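## Task

Remove the black block marked 4 from the tower and place it lying flat on the table at least roughly two block widths away from the tower. The remaining tower must stay in its original spot, with its top block flat and centred on it. Open the gripper and withdraw; neither the removed block nor the top block may end up supported by the robot, and only a result that holds without the robot counts.

## Robot and tools

Robot: two arms, left_arm and right_arm, each with a two-finger parallel gripper. The names are labels only, not image sides. Bases in the scene frame: left_arm at (-0.049, +0.305, 0) m, quat_wxyz (+0.995, 0, 0, +0.100); right_arm at (+0.029, -0.281, 0) m, quat_wxyz (+1.000, 0, 0, -0.022).

Frame: one shared scene frame. Origin on the table surface midway between the arms, +z up, +x outward over the table, left_arm on the +y side. All positions in metres, orientations as quaternions written w first. The gripper's fingers extend along its own +z axis and close along its own y axis. end_effector_position is the point between the finger pads, just under 1 cm behind the tips. Reported hand positions can be slightly wrong, especially with the arm stretched out.

The row format (used by every moving call): one flat list of 16 numbers covering both arms, always all 16 even if one arm is idle. Order: left_arm x, y, z, qw, qx, qy, qz, opening, then right_arm x, y, z, qw, qx, qy, qz, opening. x, y, z and the quaternion are an absolute target pose for that gripper in the scene frame, not an offset. Opening runs from -1 (closed) to +1 (fully open, 0.087 m). A target more than 0.6 m from the arm's last reported position along any of the gripper's axes gets the call refused. To hold an arm still, repeat its whole last-reported pose and desired opening each call; to keep an orientation, resend the same quaternion you used before rather than the drifted reported one.

Tools:
- execute_actions(actions, pictures): actions is a list with zero or one item. Empty list = just read the state. {"rows": [[16 numbers], ...], "steps": n} plays up to 15 rows, one per 1/30 s step (n at most 15, default 15); if rows run out the last is held. {"steps": n} alone waits n steps (up to 300) counted from the previous result. pictures (boolean) toggles camera images; they come by default.
- move(target, speed): target is one 16-number row as above. Each gripper travels a straight line to its pose; both arms finish together, in 0.5 to 10 s (cut off at 10 s). speed is path top speed in m/s, 0.002 to 0.5, default 0.25; rotation rate up to twice that in rad/s. Openings are applied at the start. Paths ignore obstacles and the other arm; grippers lag and may overshoot speed, notably near full reach. Faster contact and targets set deeper past contact mean harder pushes.
- wait(seconds): 0 to 10 s of letting the scene run with no new command.
- zoom_image(camera, region): camera is cam_head_left, cam_head_right, cam_high or cam_low (each 896x504); region [x0, y0, x1, y1] in pixels from the top-left, max 504x504.
- read_manual(section): licence texts only, no motion.
- finished_scene(scene): ends scene 1 or 2 irreversibly, grades it, and gives the next task.

Controller behaviour: each step the commanded pose is limited to 70 mm and 16 degrees from the measured pose, then solved by damped inverse kinematics favouring position over orientation. After an action the arm continues only to its last clipped pose, so long moves may need several calls; check the result. Joint friction can leave the hand up to about 31 mm off, and tiny commands may not move it. Joint ranges (rad): waist -2.618 to 3.054, shoulder 0 to 3.142, elbow 0 to 3.142, wrist pitch -1.571 to 1.571, wrist yaw -1.571 to 1.571, wrist roll -2.094 to 2.094. Elbows never fully straighten.

Gripping: grip_measured reports finger opening on the same -1..1 scale; each gripper has a fixed bias of up to about 1 mm. To hold something, command roughly 0.02 below grip_measured for a firm grip, smaller gaps for a lighter one. Pads push up to about 20 N; snapping shut quickly can push harder and even spring open.

Reading results: the state line gives each gripper's pose, left then right. move adds a "move:" line with the ending (done, off_target, moving, held, fault), active limits (paced = target clipped; held = steps blocked by a check, after which the arm may lurch fast), and each gripper's distance from target. If only one arm is named, the other finished. "pose unreachable" means the clearance check altered or stopped a command for the named arm; HELD marks steps where this happened. A "Hand target" line shows where the controller is driving each gripper. Joint torques include friction, offsets and noise. MOTOR HOT appears at 75 °C; OVER-TEMPERATURE FAULT lines report stops at 90 °C (10 s pause) or 100 °C (arm goes limp and drops). The simulation keeps running while the operator is composing a reply.

Avoid: arms colliding or pressing on each other; knocking anything off the table; toppling or shifting the tower; drops, slips, slams and hard shoves. Occasional disturbances may tug a held part or nudge loose objects. Finish by opening the gripper and backing away so nothing rests on the robot.

Each tool is called after ">>>" by a JSON object that holds its "api" and its "payload", one argument or row to a line.

## Session

I'll start by looking at the scene.

>>> {"api": "execute_actions", "payload": {
  "actions": []
}}

Scene clock: 0.00 s of 3920.00 s.
left_arm: end_effector_position=(+0.1678, -0.2152, +0.1676) grip_measured=+1.000 end_effector_quat_wxyz=(+0.339, +0.927, -0.043, +0.151) | right_arm: end_effector_position=(+0.4033, -0.6792, +0.0968) grip_measured=+1.000 end_effector_quat_wxyz=(+0.388, +0.395, +0.591, -0.586)
Joint positions: left_arm=[-1.457  1.987  1.668 -0.492 -0.04   1.994  0.087] | right_arm=[-0.475  2.287  1.285  0.981  1.057 -0.378  0.087]
Joint velocities: left_arm=[-0.022  0.007 -0.027 -0.037  0.007 -0.037  0.   ] | right_arm=[ 0.007 -0.037  0.002 -0.022 -0.022  0.007  0.   ]
Joint torques (N m, as the arm reports them, + toward a larger angle): no reading
Motor temperatures (°C, as the motors report them): left_arm=[30 29 28 30 29 32] | right_arm=[31 31 29 31 28 29]
Hand target (left_arm): +0.168, -0.215, +0.168; +0.339, +0.927, -0.043, +0.151
Hand target (right_arm): +0.403, -0.679, +0.097; +0.388, +0.395, +0.591, -0.586

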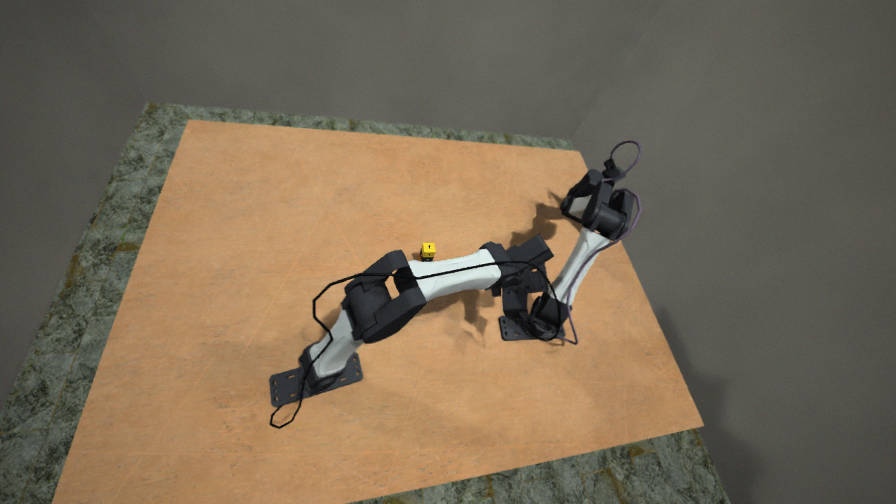

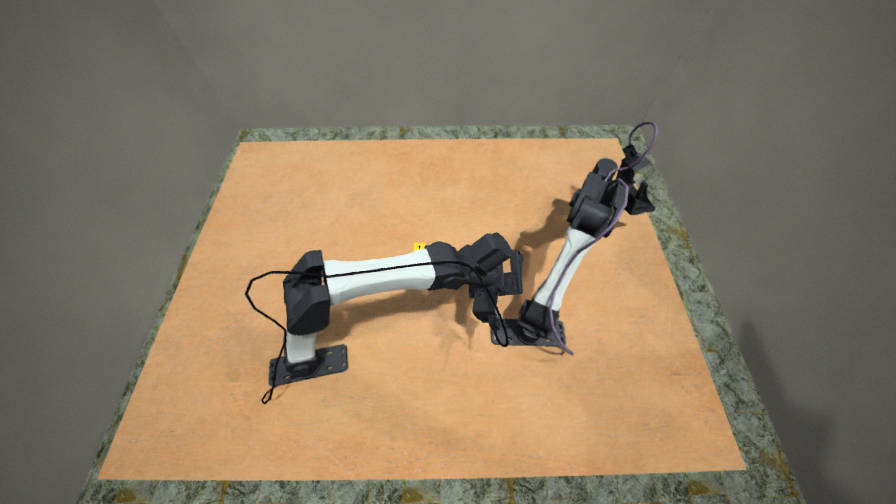

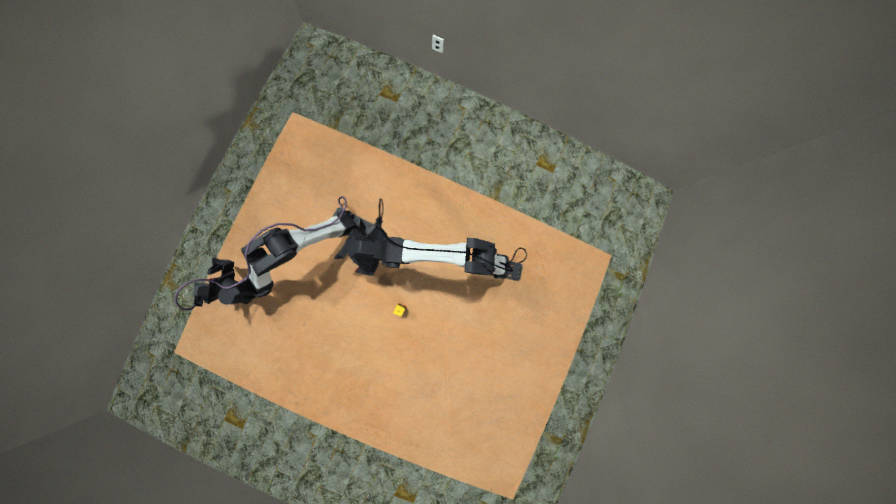

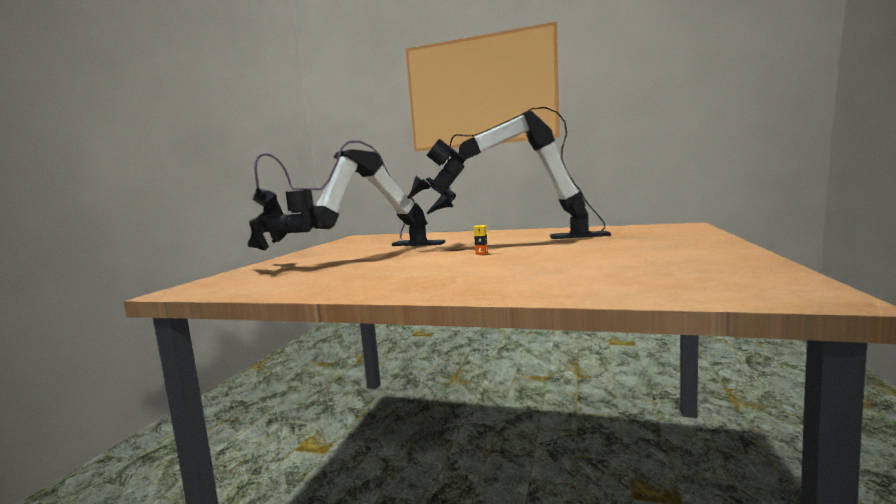

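>>> {"api": "zoom_image", "payload": {
  "camera": "cam_low",
  "region": [430, 200, 530, 270]
}}

>>> {"api": "zoom_image", "payload": {
  "camera": "cam_high",
  "region": [360, 280, 440, 340]
}}

>>> {"api": "zoom_image", "payload": {
  "camera": "cam_head_left",
  "region": [390, 220, 470, 280]
}}

Region (430, 200, 530, 270) of cam_low's 896x504 image, scaled by 5.040, with more detail than that image has; it fills the top 353 rows of this view, and the rest is white.

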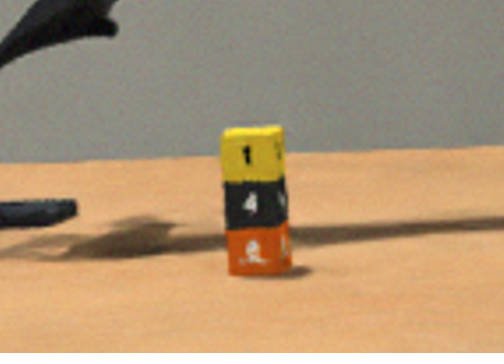

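Region (360, 280, 440, 340) of cam_high's 896x504 image, scaled by 6.300, with more detail than that image has; it fills the top 378 rows of this view, and the rest is white.

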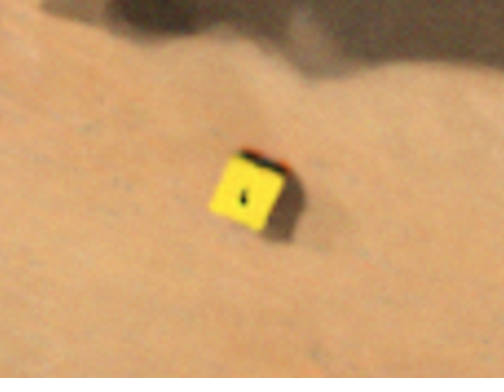

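Region (390, 220, 470, 280) of cam_head_left's 896x504 image, scaled by 6.300, with more detail than that image has; it fills the top 378 rows of this view, and the rest is white.

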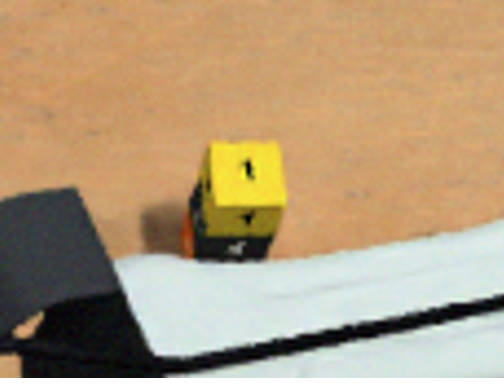

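>>> {"api": "zoom_image", "payload": {
  "camera": "cam_high",
  "region": [300, 180, 560, 340]
}}

>>> {"api": "zoom_image", "payload": {
  "camera": "cam_head_right",
  "region": [230, 200, 630, 420]
}}

Region (300, 180, 560, 340) of cam_high's 896x504 image, scaled by 1.938, with more detail than that image has; it fills the top 310 rows of this view, and the rest is white.

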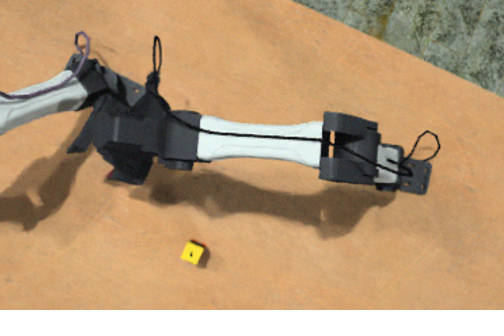

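Region (230, 200, 630, 420) of cam_head_right's 896x504 image, scaled by 1.260, with more detail than that image has; it fills the top 277 rows of this view, and the rest is white.

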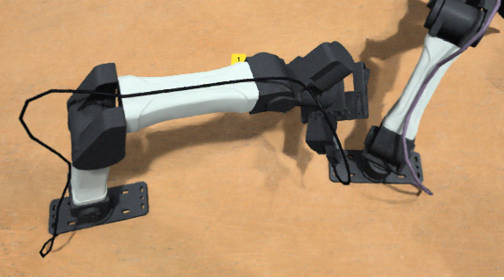

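>>> {"api": "move", "payload": {
  "target": [0.25, 0.33, 0.17, 0.1677, 0.2549, 0.9512, -0.0449, 0.5, 0.28, 0.005, 0.16, 0.1045, 0, 0.9945, 0, 0.5],
  "speed": 0.4
}}

action 0: the call puts the target (right_arm/x, right_arm/y, right_arm/z) 0.684 m from right_arm's end_effector_position in the last result along the gripper's own z axis as it stood there; a target may be at most 0.6 m away along each of those axes, so nothing of the call was run and nothing moved. Command a nearer target, and go on from there in a later call.

>>> {"api": "move", "payload": {
  "target": [0.25, 0.33, 0.17, 0.1677, 0.2549, 0.9512, -0.0449, 0.5, 0.28, -0.09, 0.155, 0.1045, 0, 0.9945, 0, 0.5],
  "speed": 0.4
}}

Scene clock: 124.00 s of 3920.00 s.
left_arm: end_effector_position=(+0.2554, +0.3318, +0.1672) grip_measured=+0.500 end_effector_quat_wxyz=(+0.168, +0.263, +0.949, -0.032) | right_arm: end_effector_position=(+0.2787, -0.0996, +0.1558) grip_measured=+0.500 end_effector_quat_wxyz=(+0.102, +0.004, +0.995, -0.013)
Joint positions: left_arm=[-0.085  1.555  1.473 -1.196  0.185  0.628  0.066] | right_arm=[ 0.675  1.701  1.596 -1.315  0.142  0.63   0.066]
Joint velocities: left_arm=[ 0.007 -0.012 -0.027  0.037  0.022 -0.037  0.   ] | right_arm=[ 0.017 -0.007 -0.017 -0.051 -0.066  0.022  0.001]
Joint torques (N m, as the arm reports them, + toward a larger angle): left_arm=[ 0.81 -4.68  9.38  0.81  0.28 -0.13] | right_arm=[ 0.9  -6.37  8.46  0.59  0.01  0.06]
Motor temperatures (°C, as the motors report them): left_arm=[30 46 37 36 29 32] | right_arm=[31 53 36 38 28 29]
Hand target (left_arm): +0.258, +0.332, +0.169; +0.166, +0.257, +0.951, -0.038
Hand target (right_arm): +0.279, -0.095, +0.157; +0.099, +0.005, +0.995, -0.011
Off the commanded pose (left_arm): 0.006 m, 2 deg.
Off the commanded pose (right_arm): 0.010 m, 2 deg.
After step 90, 117.00 s passed at rest.
move: done

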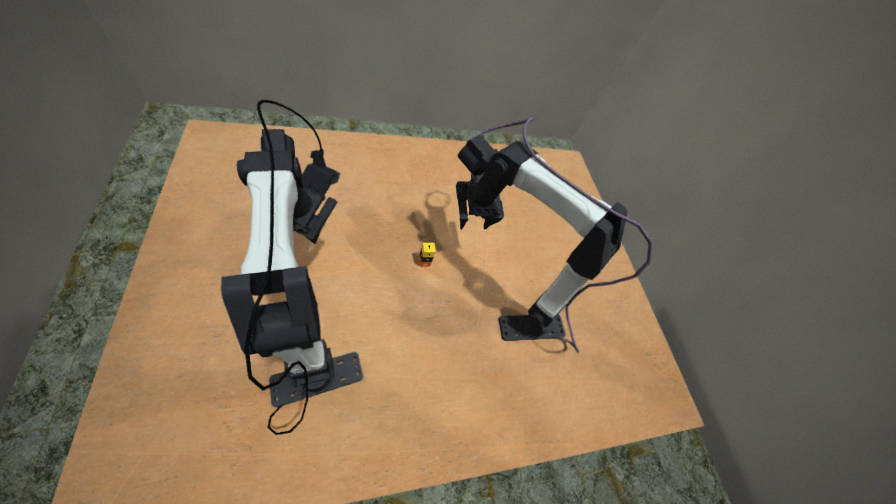

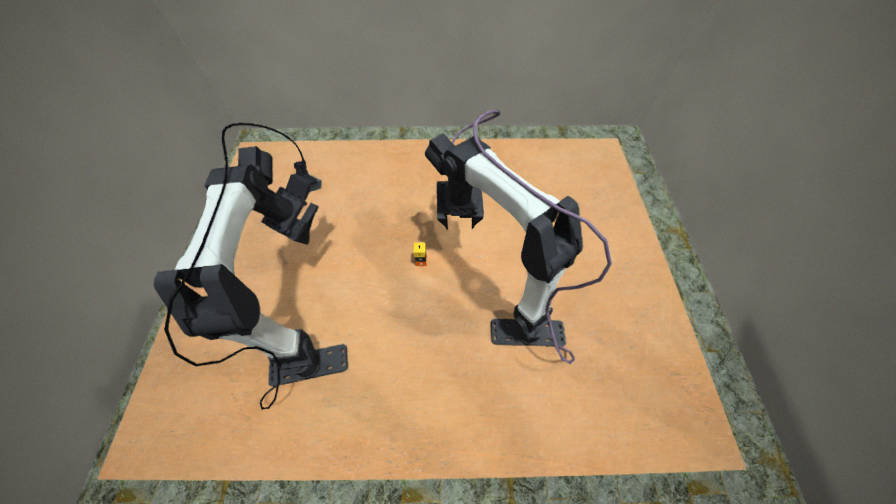

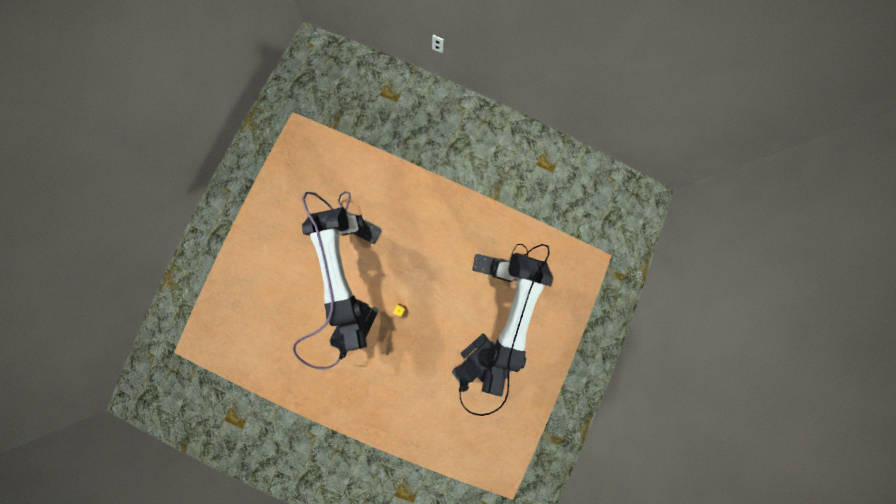

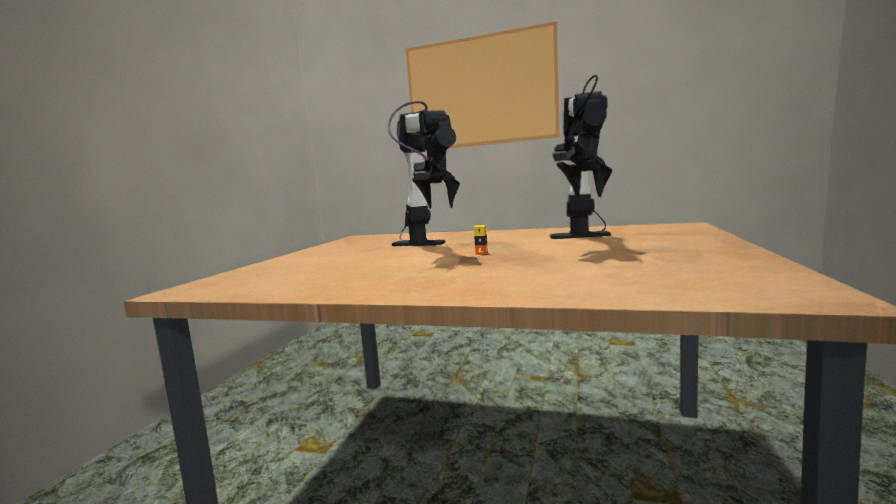

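>>> {"api": "zoom_image", "payload": {
  "camera": "cam_low",
  "region": [410, 170, 510, 270]
}}

>>> {"api": "zoom_image", "payload": {
  "camera": "cam_head_right",
  "region": [395, 180, 495, 280]
}}

Region (410, 170, 510, 270) of cam_low's 896x504 image, scaled by 5.040, with more detail than that image has.

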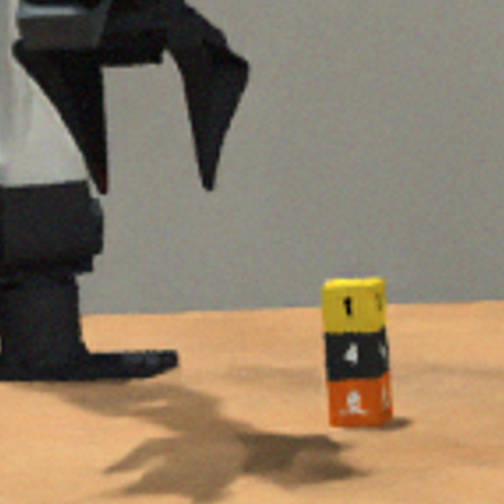

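Region (395, 180, 495, 280) of cam_head_right's 896x504 image, scaled by 5.040, with more detail than that image has.

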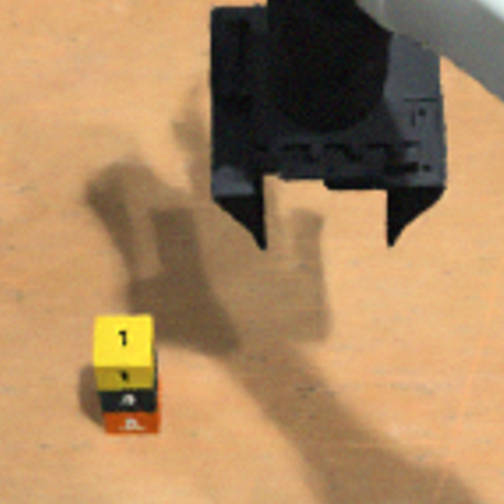

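>>> {"api": "move", "payload": {
  "target": [0.2554, 0.3318, 0.1672, 0.168, 0.263, 0.949, -0.032, 0.5, 0.255, 0.02, 0.122, 0.1045, 0, 0.9945, 0, 0.5],
  "speed": 0.2
}}

>>> {"api": "zoom_image", "payload": {
  "camera": "cam_low",
  "region": [440, 185, 520, 265]
}}

>>> {"api": "zoom_image", "payload": {
  "camera": "cam_head_right",
  "region": [380, 200, 460, 280]
}}

>>> {"api": "zoom_image", "payload": {
  "camera": "cam_head_left",
  "region": [390, 200, 470, 280]
}}

Scene clock: 168.33 s of 3920.00 s.
left_arm: end_effector_position=(+0.2551, +0.3317, +0.1672) grip_measured=+0.500 end_effector_quat_wxyz=(+0.168, +0.263, +0.950, -0.033) | right_arm: end_effector_position=(+0.2520, +0.0136, +0.1208) grip_measured=+0.500 end_effector_quat_wxyz=(+0.100, -0.005, +0.995, -0.005)
Joint positions: left_arm=[-0.085  1.555  1.473 -1.198  0.185  0.628  0.066] | right_arm=[ 0.958  1.936  1.753 -1.272  0.163  0.894  0.066]
Joint velocities: left_arm=[ 0.007 -0.007  0.007 -0.007  0.007 -0.037  0.001] | right_arm=[ 0.012  0.002 -0.012 -0.022 -0.037 -0.051  0.   ]
Joint torques (N m, as the arm reports them, + toward a larger angle): left_arm=[ 0.2  -5.93  7.47  1.05  0.17 -0.05] | right_arm=[ 0.49 -8.79  8.38  0.62  0.21  0.06]
Motor temperatures (°C, as the motors report them): left_arm=[30 40 40 34 29 32] | right_arm=[31 46 40 35 28 29]
Hand target (left_arm): +0.255, +0.332, +0.167; +0.168, +0.263, +0.949, -0.032
Hand target (right_arm): +0.256, +0.019, +0.122; +0.107, -0.000, +0.994, -0.002
Off the commanded pose (left_arm): 0.000 m, 0 deg.
Off the commanded pose (right_arm): 0.007 m, 1 deg.
After step 90, 40.17 s passed at rest.
move: done

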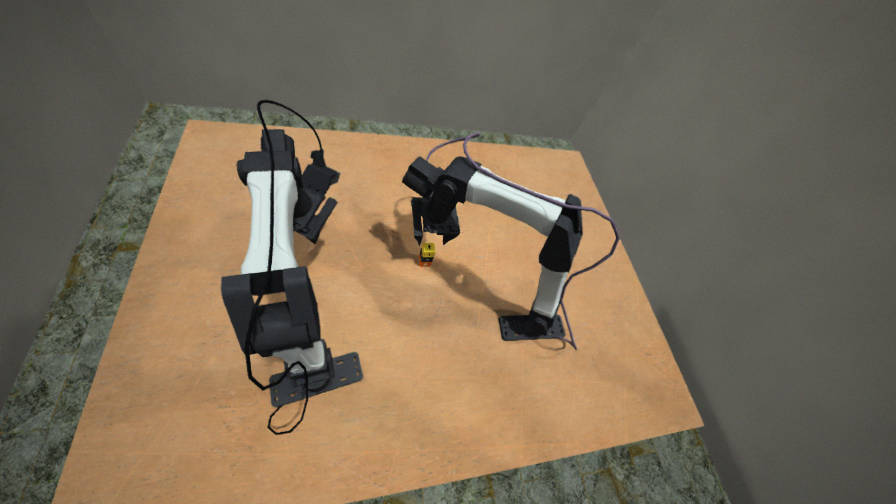

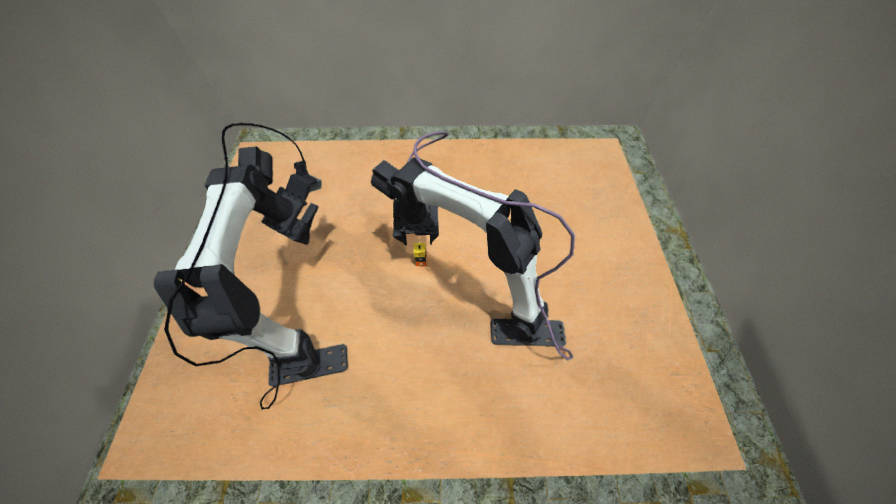

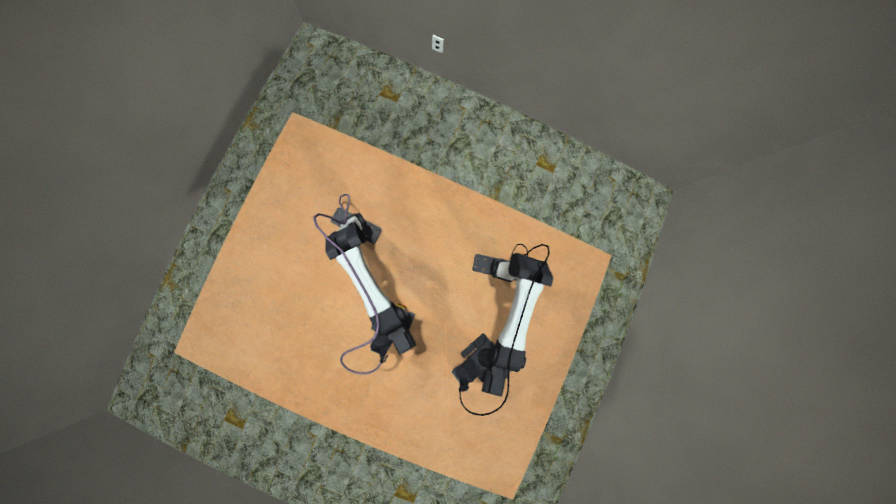

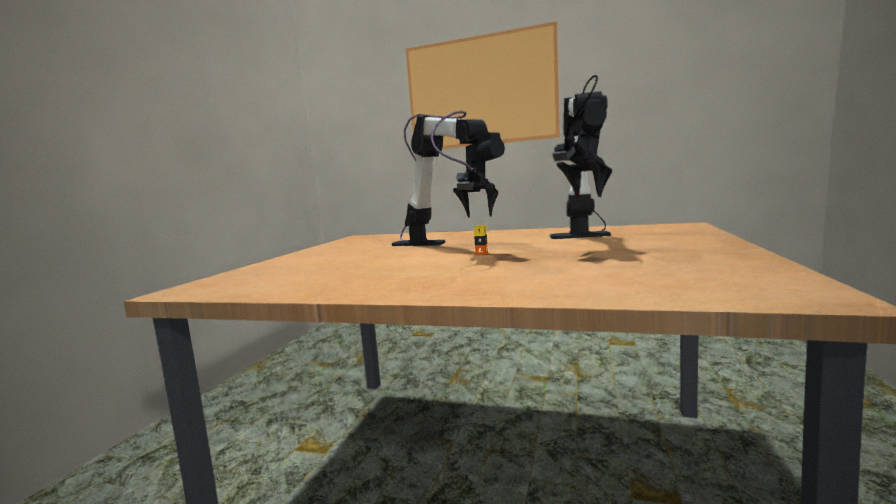

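Region (440, 185, 520, 265) of cam_low's 896x504 image, scaled by 6.300, with more detail than that image has.

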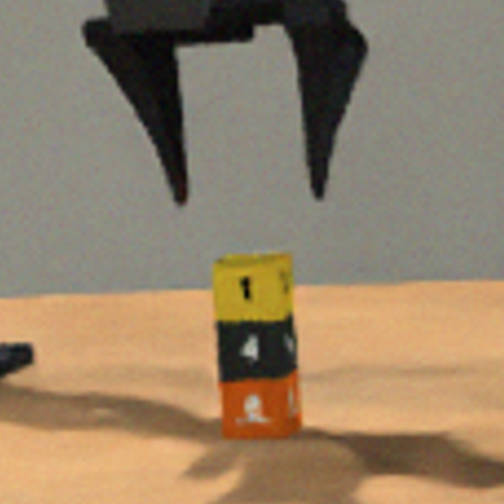

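Region (380, 200, 460, 280) of cam_head_right's 896x504 image, scaled by 6.300, with more detail than that image has.

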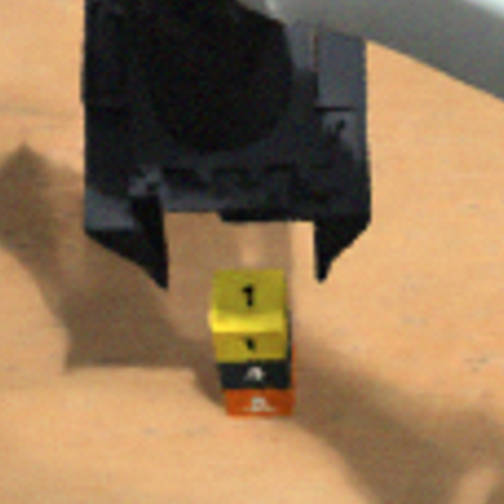

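Region (390, 200, 470, 280) of cam_head_left's 896x504 image, scaled by 6.300, with more detail than that image has.

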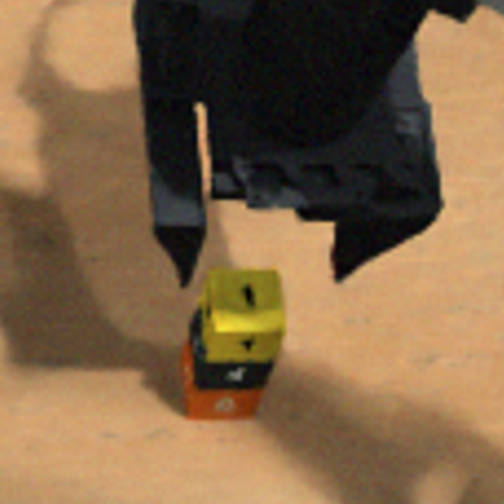

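>>> {"api": "move", "payload": {
  "target": [0.2554, 0.3318, 0.1672, 0.168, 0.263, 0.949, -0.032, 0.5, 0.252, 0.015, 0.075, 0.1045, 0.0217, 0.9943, -0.0023, 0.5],
  "speed": 0.08
}}

>>> {"api": "zoom_image", "payload": {
  "camera": "cam_low",
  "region": [440, 185, 520, 265]
}}

>>> {"api": "zoom_image", "payload": {
  "camera": "cam_head_right",
  "region": [380, 200, 460, 280]
}}

>>> {"api": "zoom_image", "payload": {
  "camera": "cam_head_left",
  "region": [390, 200, 470, 280]
}}

Scene clock: 199.57 s of 3920.00 s.
left_arm: end_effector_position=(+0.2551, +0.3317, +0.1672) grip_measured=+0.500 end_effector_quat_wxyz=(+0.168, +0.263, +0.950, -0.033) | right_arm: end_effector_position=(+0.2536, +0.0175, +0.0802) grip_measured=+0.500 end_effector_quat_wxyz=(+0.104, +0.018, +0.994, +0.003)
Joint positions: left_arm=[-0.085  1.555  1.473 -1.198  0.185  0.628  0.066] | right_arm=[ 0.958  1.936  1.592 -1.096  0.164  0.941  0.066]
Joint velocities: left_arm=[ 0.022 -0.007 -0.017 -0.051  0.066 -0.022  0.001] | right_arm=[ 0.012 -0.022 -0.012 -0.007 -0.037 -0.007  0.   ]
Joint torques (N m, as the arm reports them, + toward a larger angle): left_arm=[ 0.18 -5.87  7.4   1.04  0.17 -0.06] | right_arm=[  0.46 -10.05   4.82   0.69   0.2    0.08]
Motor temperatures (°C, as the motors report them): left_arm=[30 39 39 34 29 32] | right_arm=[31 47 41 35 28 29]
Hand target (left_arm): +0.255, +0.332, +0.167; +0.168, +0.263, +0.949, -0.032
Hand target (right_arm): +0.252, +0.014, +0.075; +0.104, +0.022, +0.994, -0.002
Off the commanded pose (left_arm): 0.000 m, 0 deg.
Off the commanded pose (right_arm): 0.006 m, 1 deg.
After step 90, 27.10 s passed at rest.
move: done

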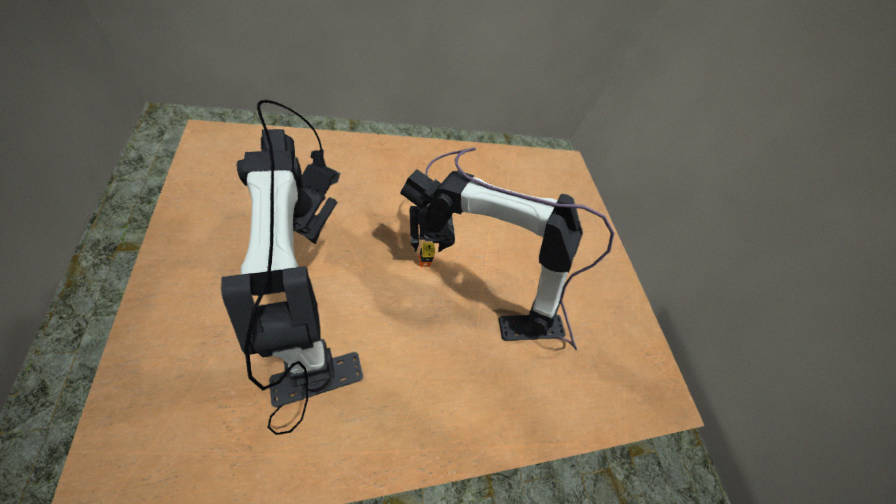

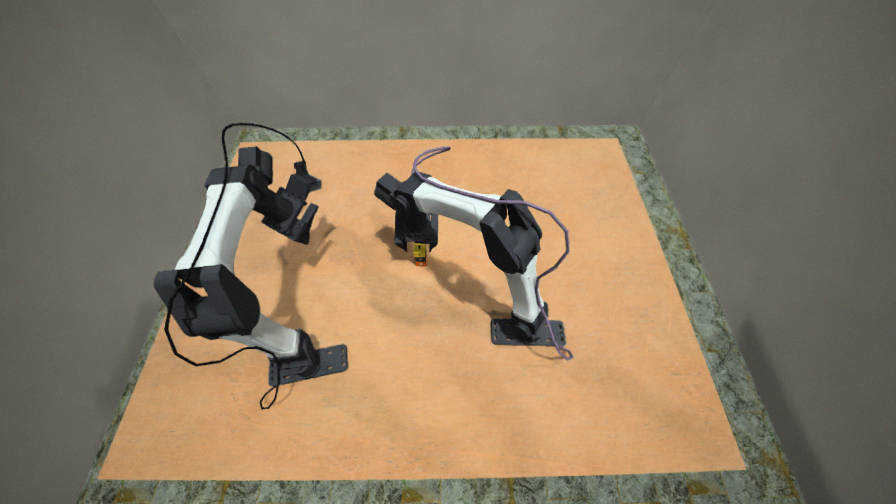

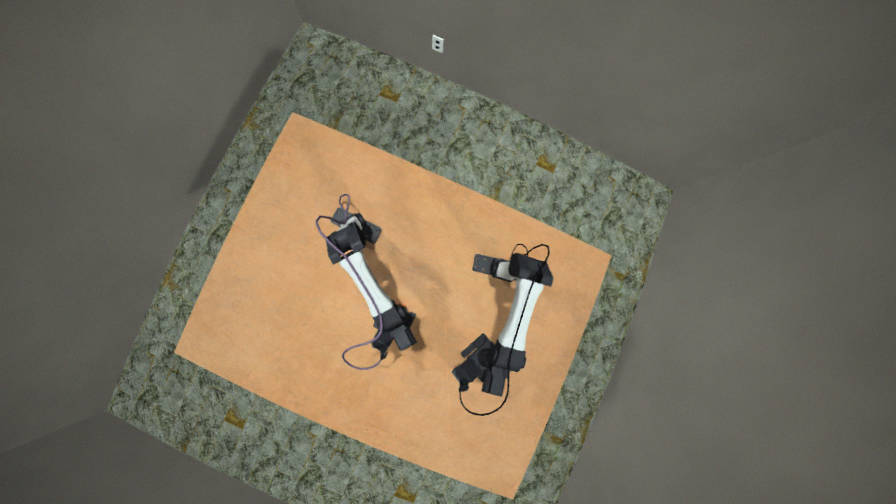

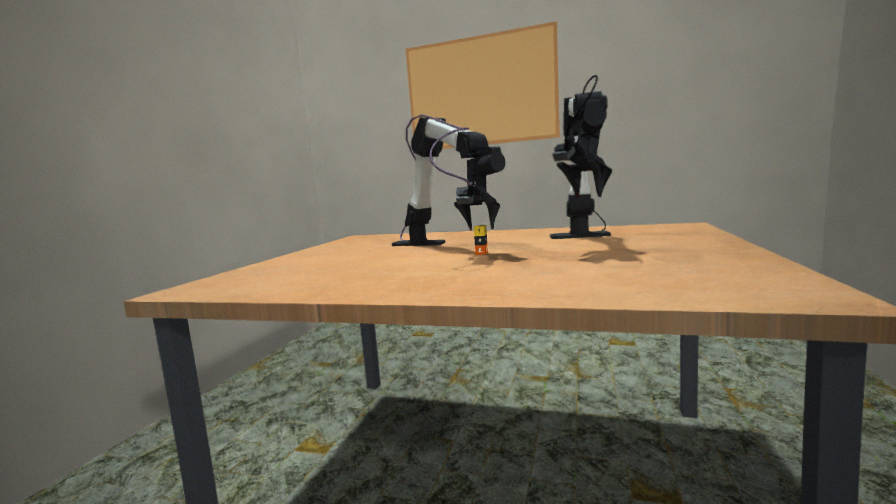

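Region (440, 185, 520, 265) of cam_low's 896x504 image, scaled by 6.300, with more detail than that image has.

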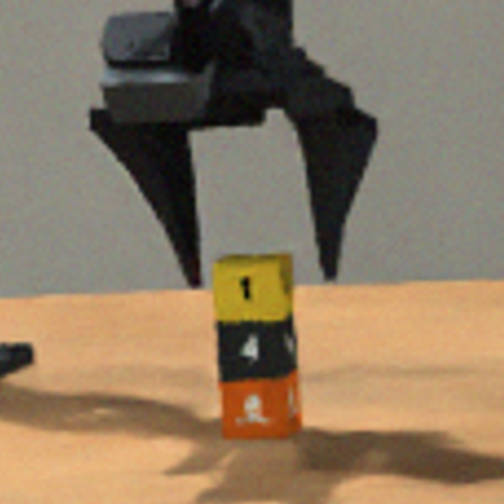

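Region (380, 200, 460, 280) of cam_head_right's 896x504 image, scaled by 6.300, with more detail than that image has.

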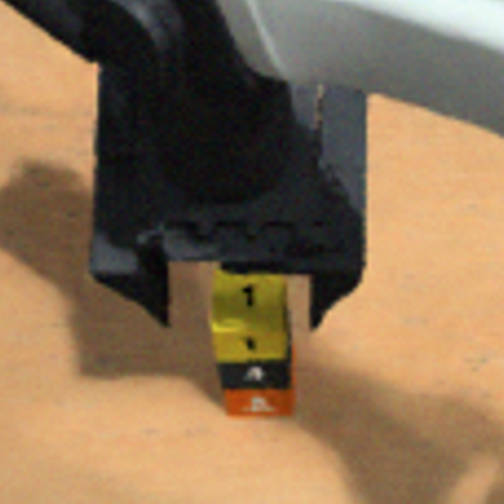

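Region (390, 200, 470, 280) of cam_head_left's 896x504 image, scaled by 6.300, with more detail than that image has.

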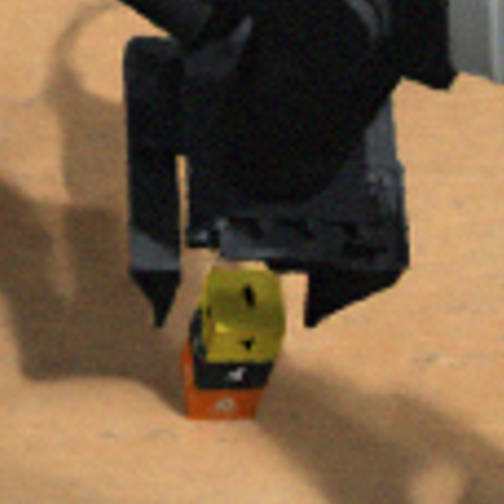

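>>> {"api": "move", "payload": {
  "target": [0.2554, 0.3318, 0.1672, 0.168, 0.263, 0.949, -0.032, 0.5, 0.249, 0.009, 0.068, 0.1045, 0.0217, 0.9943, -0.0023, 0.2],
  "speed": 0.04
}}

>>> {"api": "zoom_image", "payload": {
  "camera": "cam_low",
  "region": [440, 185, 520, 265]
}}

>>> {"api": "zoom_image", "payload": {
  "camera": "cam_head_right",
  "region": [380, 200, 460, 280]
}}

Scene clock: 213.70 s of 3920.00 s.
left_arm: end_effector_position=(+0.2551, +0.3317, +0.1672) grip_measured=+0.500 end_effector_quat_wxyz=(+0.168, +0.263, +0.950, -0.033) | right_arm: end_effector_position=(+0.2494, +0.0120, +0.0697) grip_measured=+0.200 end_effector_quat_wxyz=(+0.100, +0.018, +0.995, -0.002)
Joint positions: left_arm=[-0.085  1.555  1.473 -1.198  0.185  0.628  0.066] | right_arm=[ 0.958  1.926  1.537 -1.064  0.164  0.941  0.053]
Joint velocities: left_arm=[ 0.002  0.007 -0.002 -0.007  0.007 -0.007  0.001] | right_arm=[ 0.012  0.022  0.007  0.007 -0.007  0.007 -0.   ]
Joint torques (N m, as the arm reports them, + toward a larger angle): left_arm=[ 0.22 -5.9   7.47  1.04  0.18 -0.05] | right_arm=[  0.19 -10.71   4.64   0.67   0.2    0.01]
Motor temperatures (°C, as the motors report them): left_arm=[30 39 38 34 29 32] | right_arm=[31 48 39 35 28 29]
Hand target (left_arm): +0.255, +0.332, +0.167; +0.168, +0.263, +0.949, -0.032
Hand target (right_arm): +0.249, +0.009, +0.068; +0.104, +0.022, +0.994, -0.003
Off the commanded pose (left_arm): 0.000 m, 0 deg.
Off the commanded pose (right_arm): 0.004 m, 1 deg.
After step 90, 10.40 s passed at rest.
move: done

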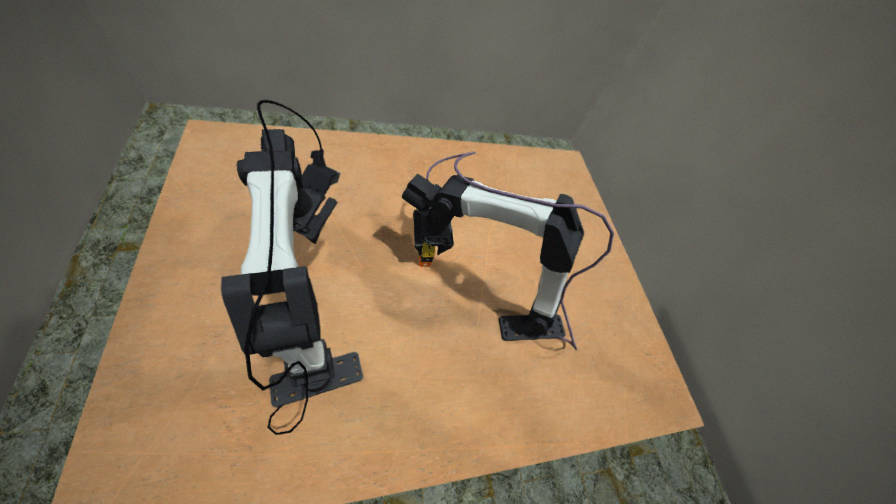

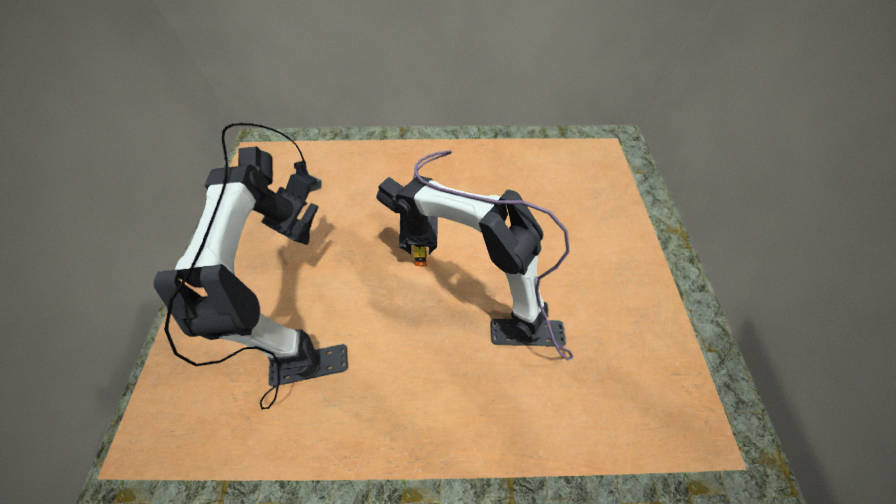

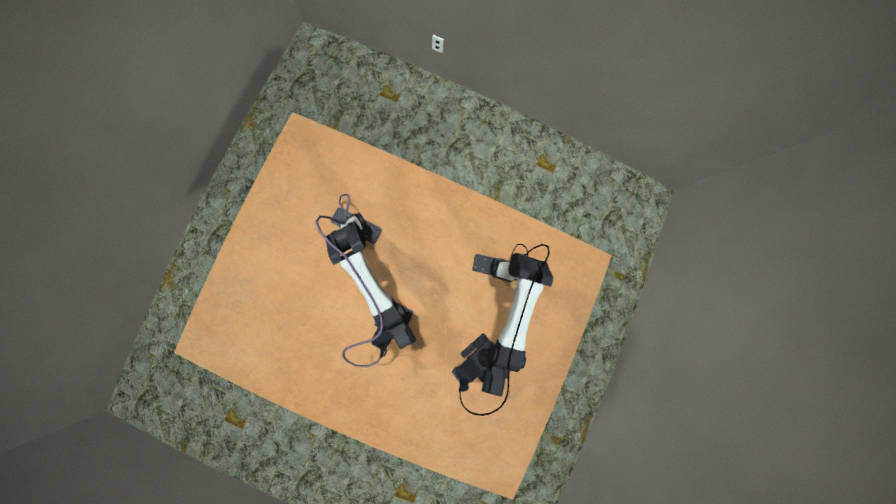

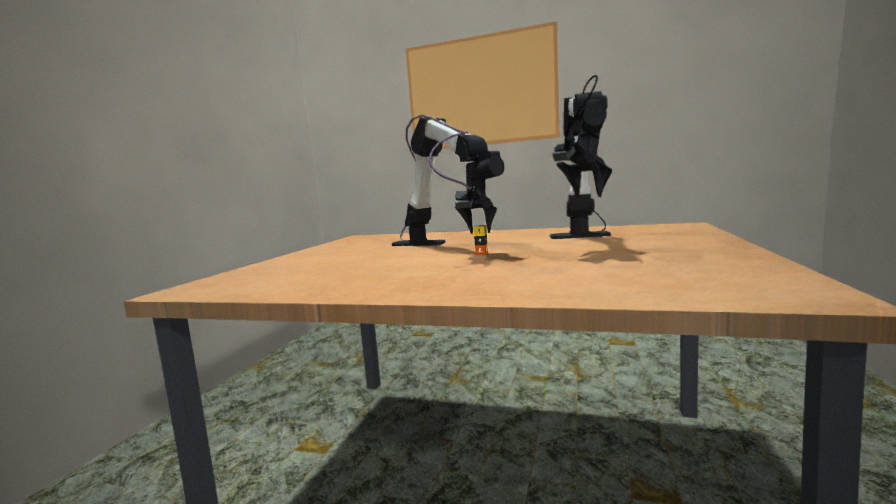

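Region (440, 185, 520, 265) of cam_low's 896x504 image, scaled by 6.300, with more detail than that image has.

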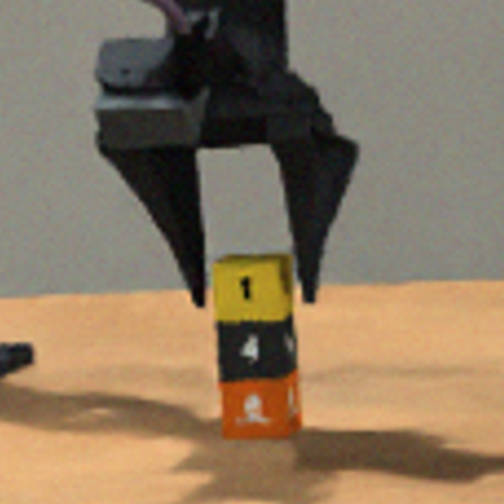

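Region (380, 200, 460, 280) of cam_head_right's 896x504 image, scaled by 6.300, with more detail than that image has.

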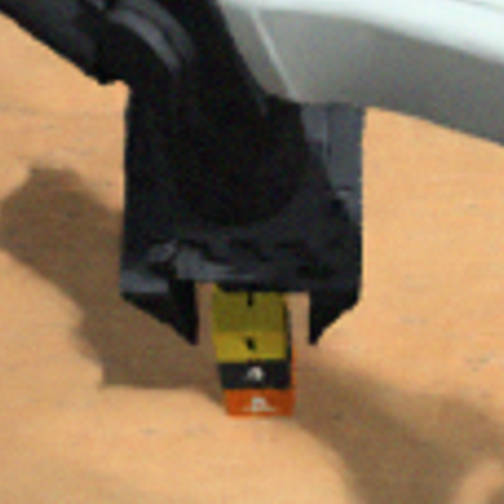

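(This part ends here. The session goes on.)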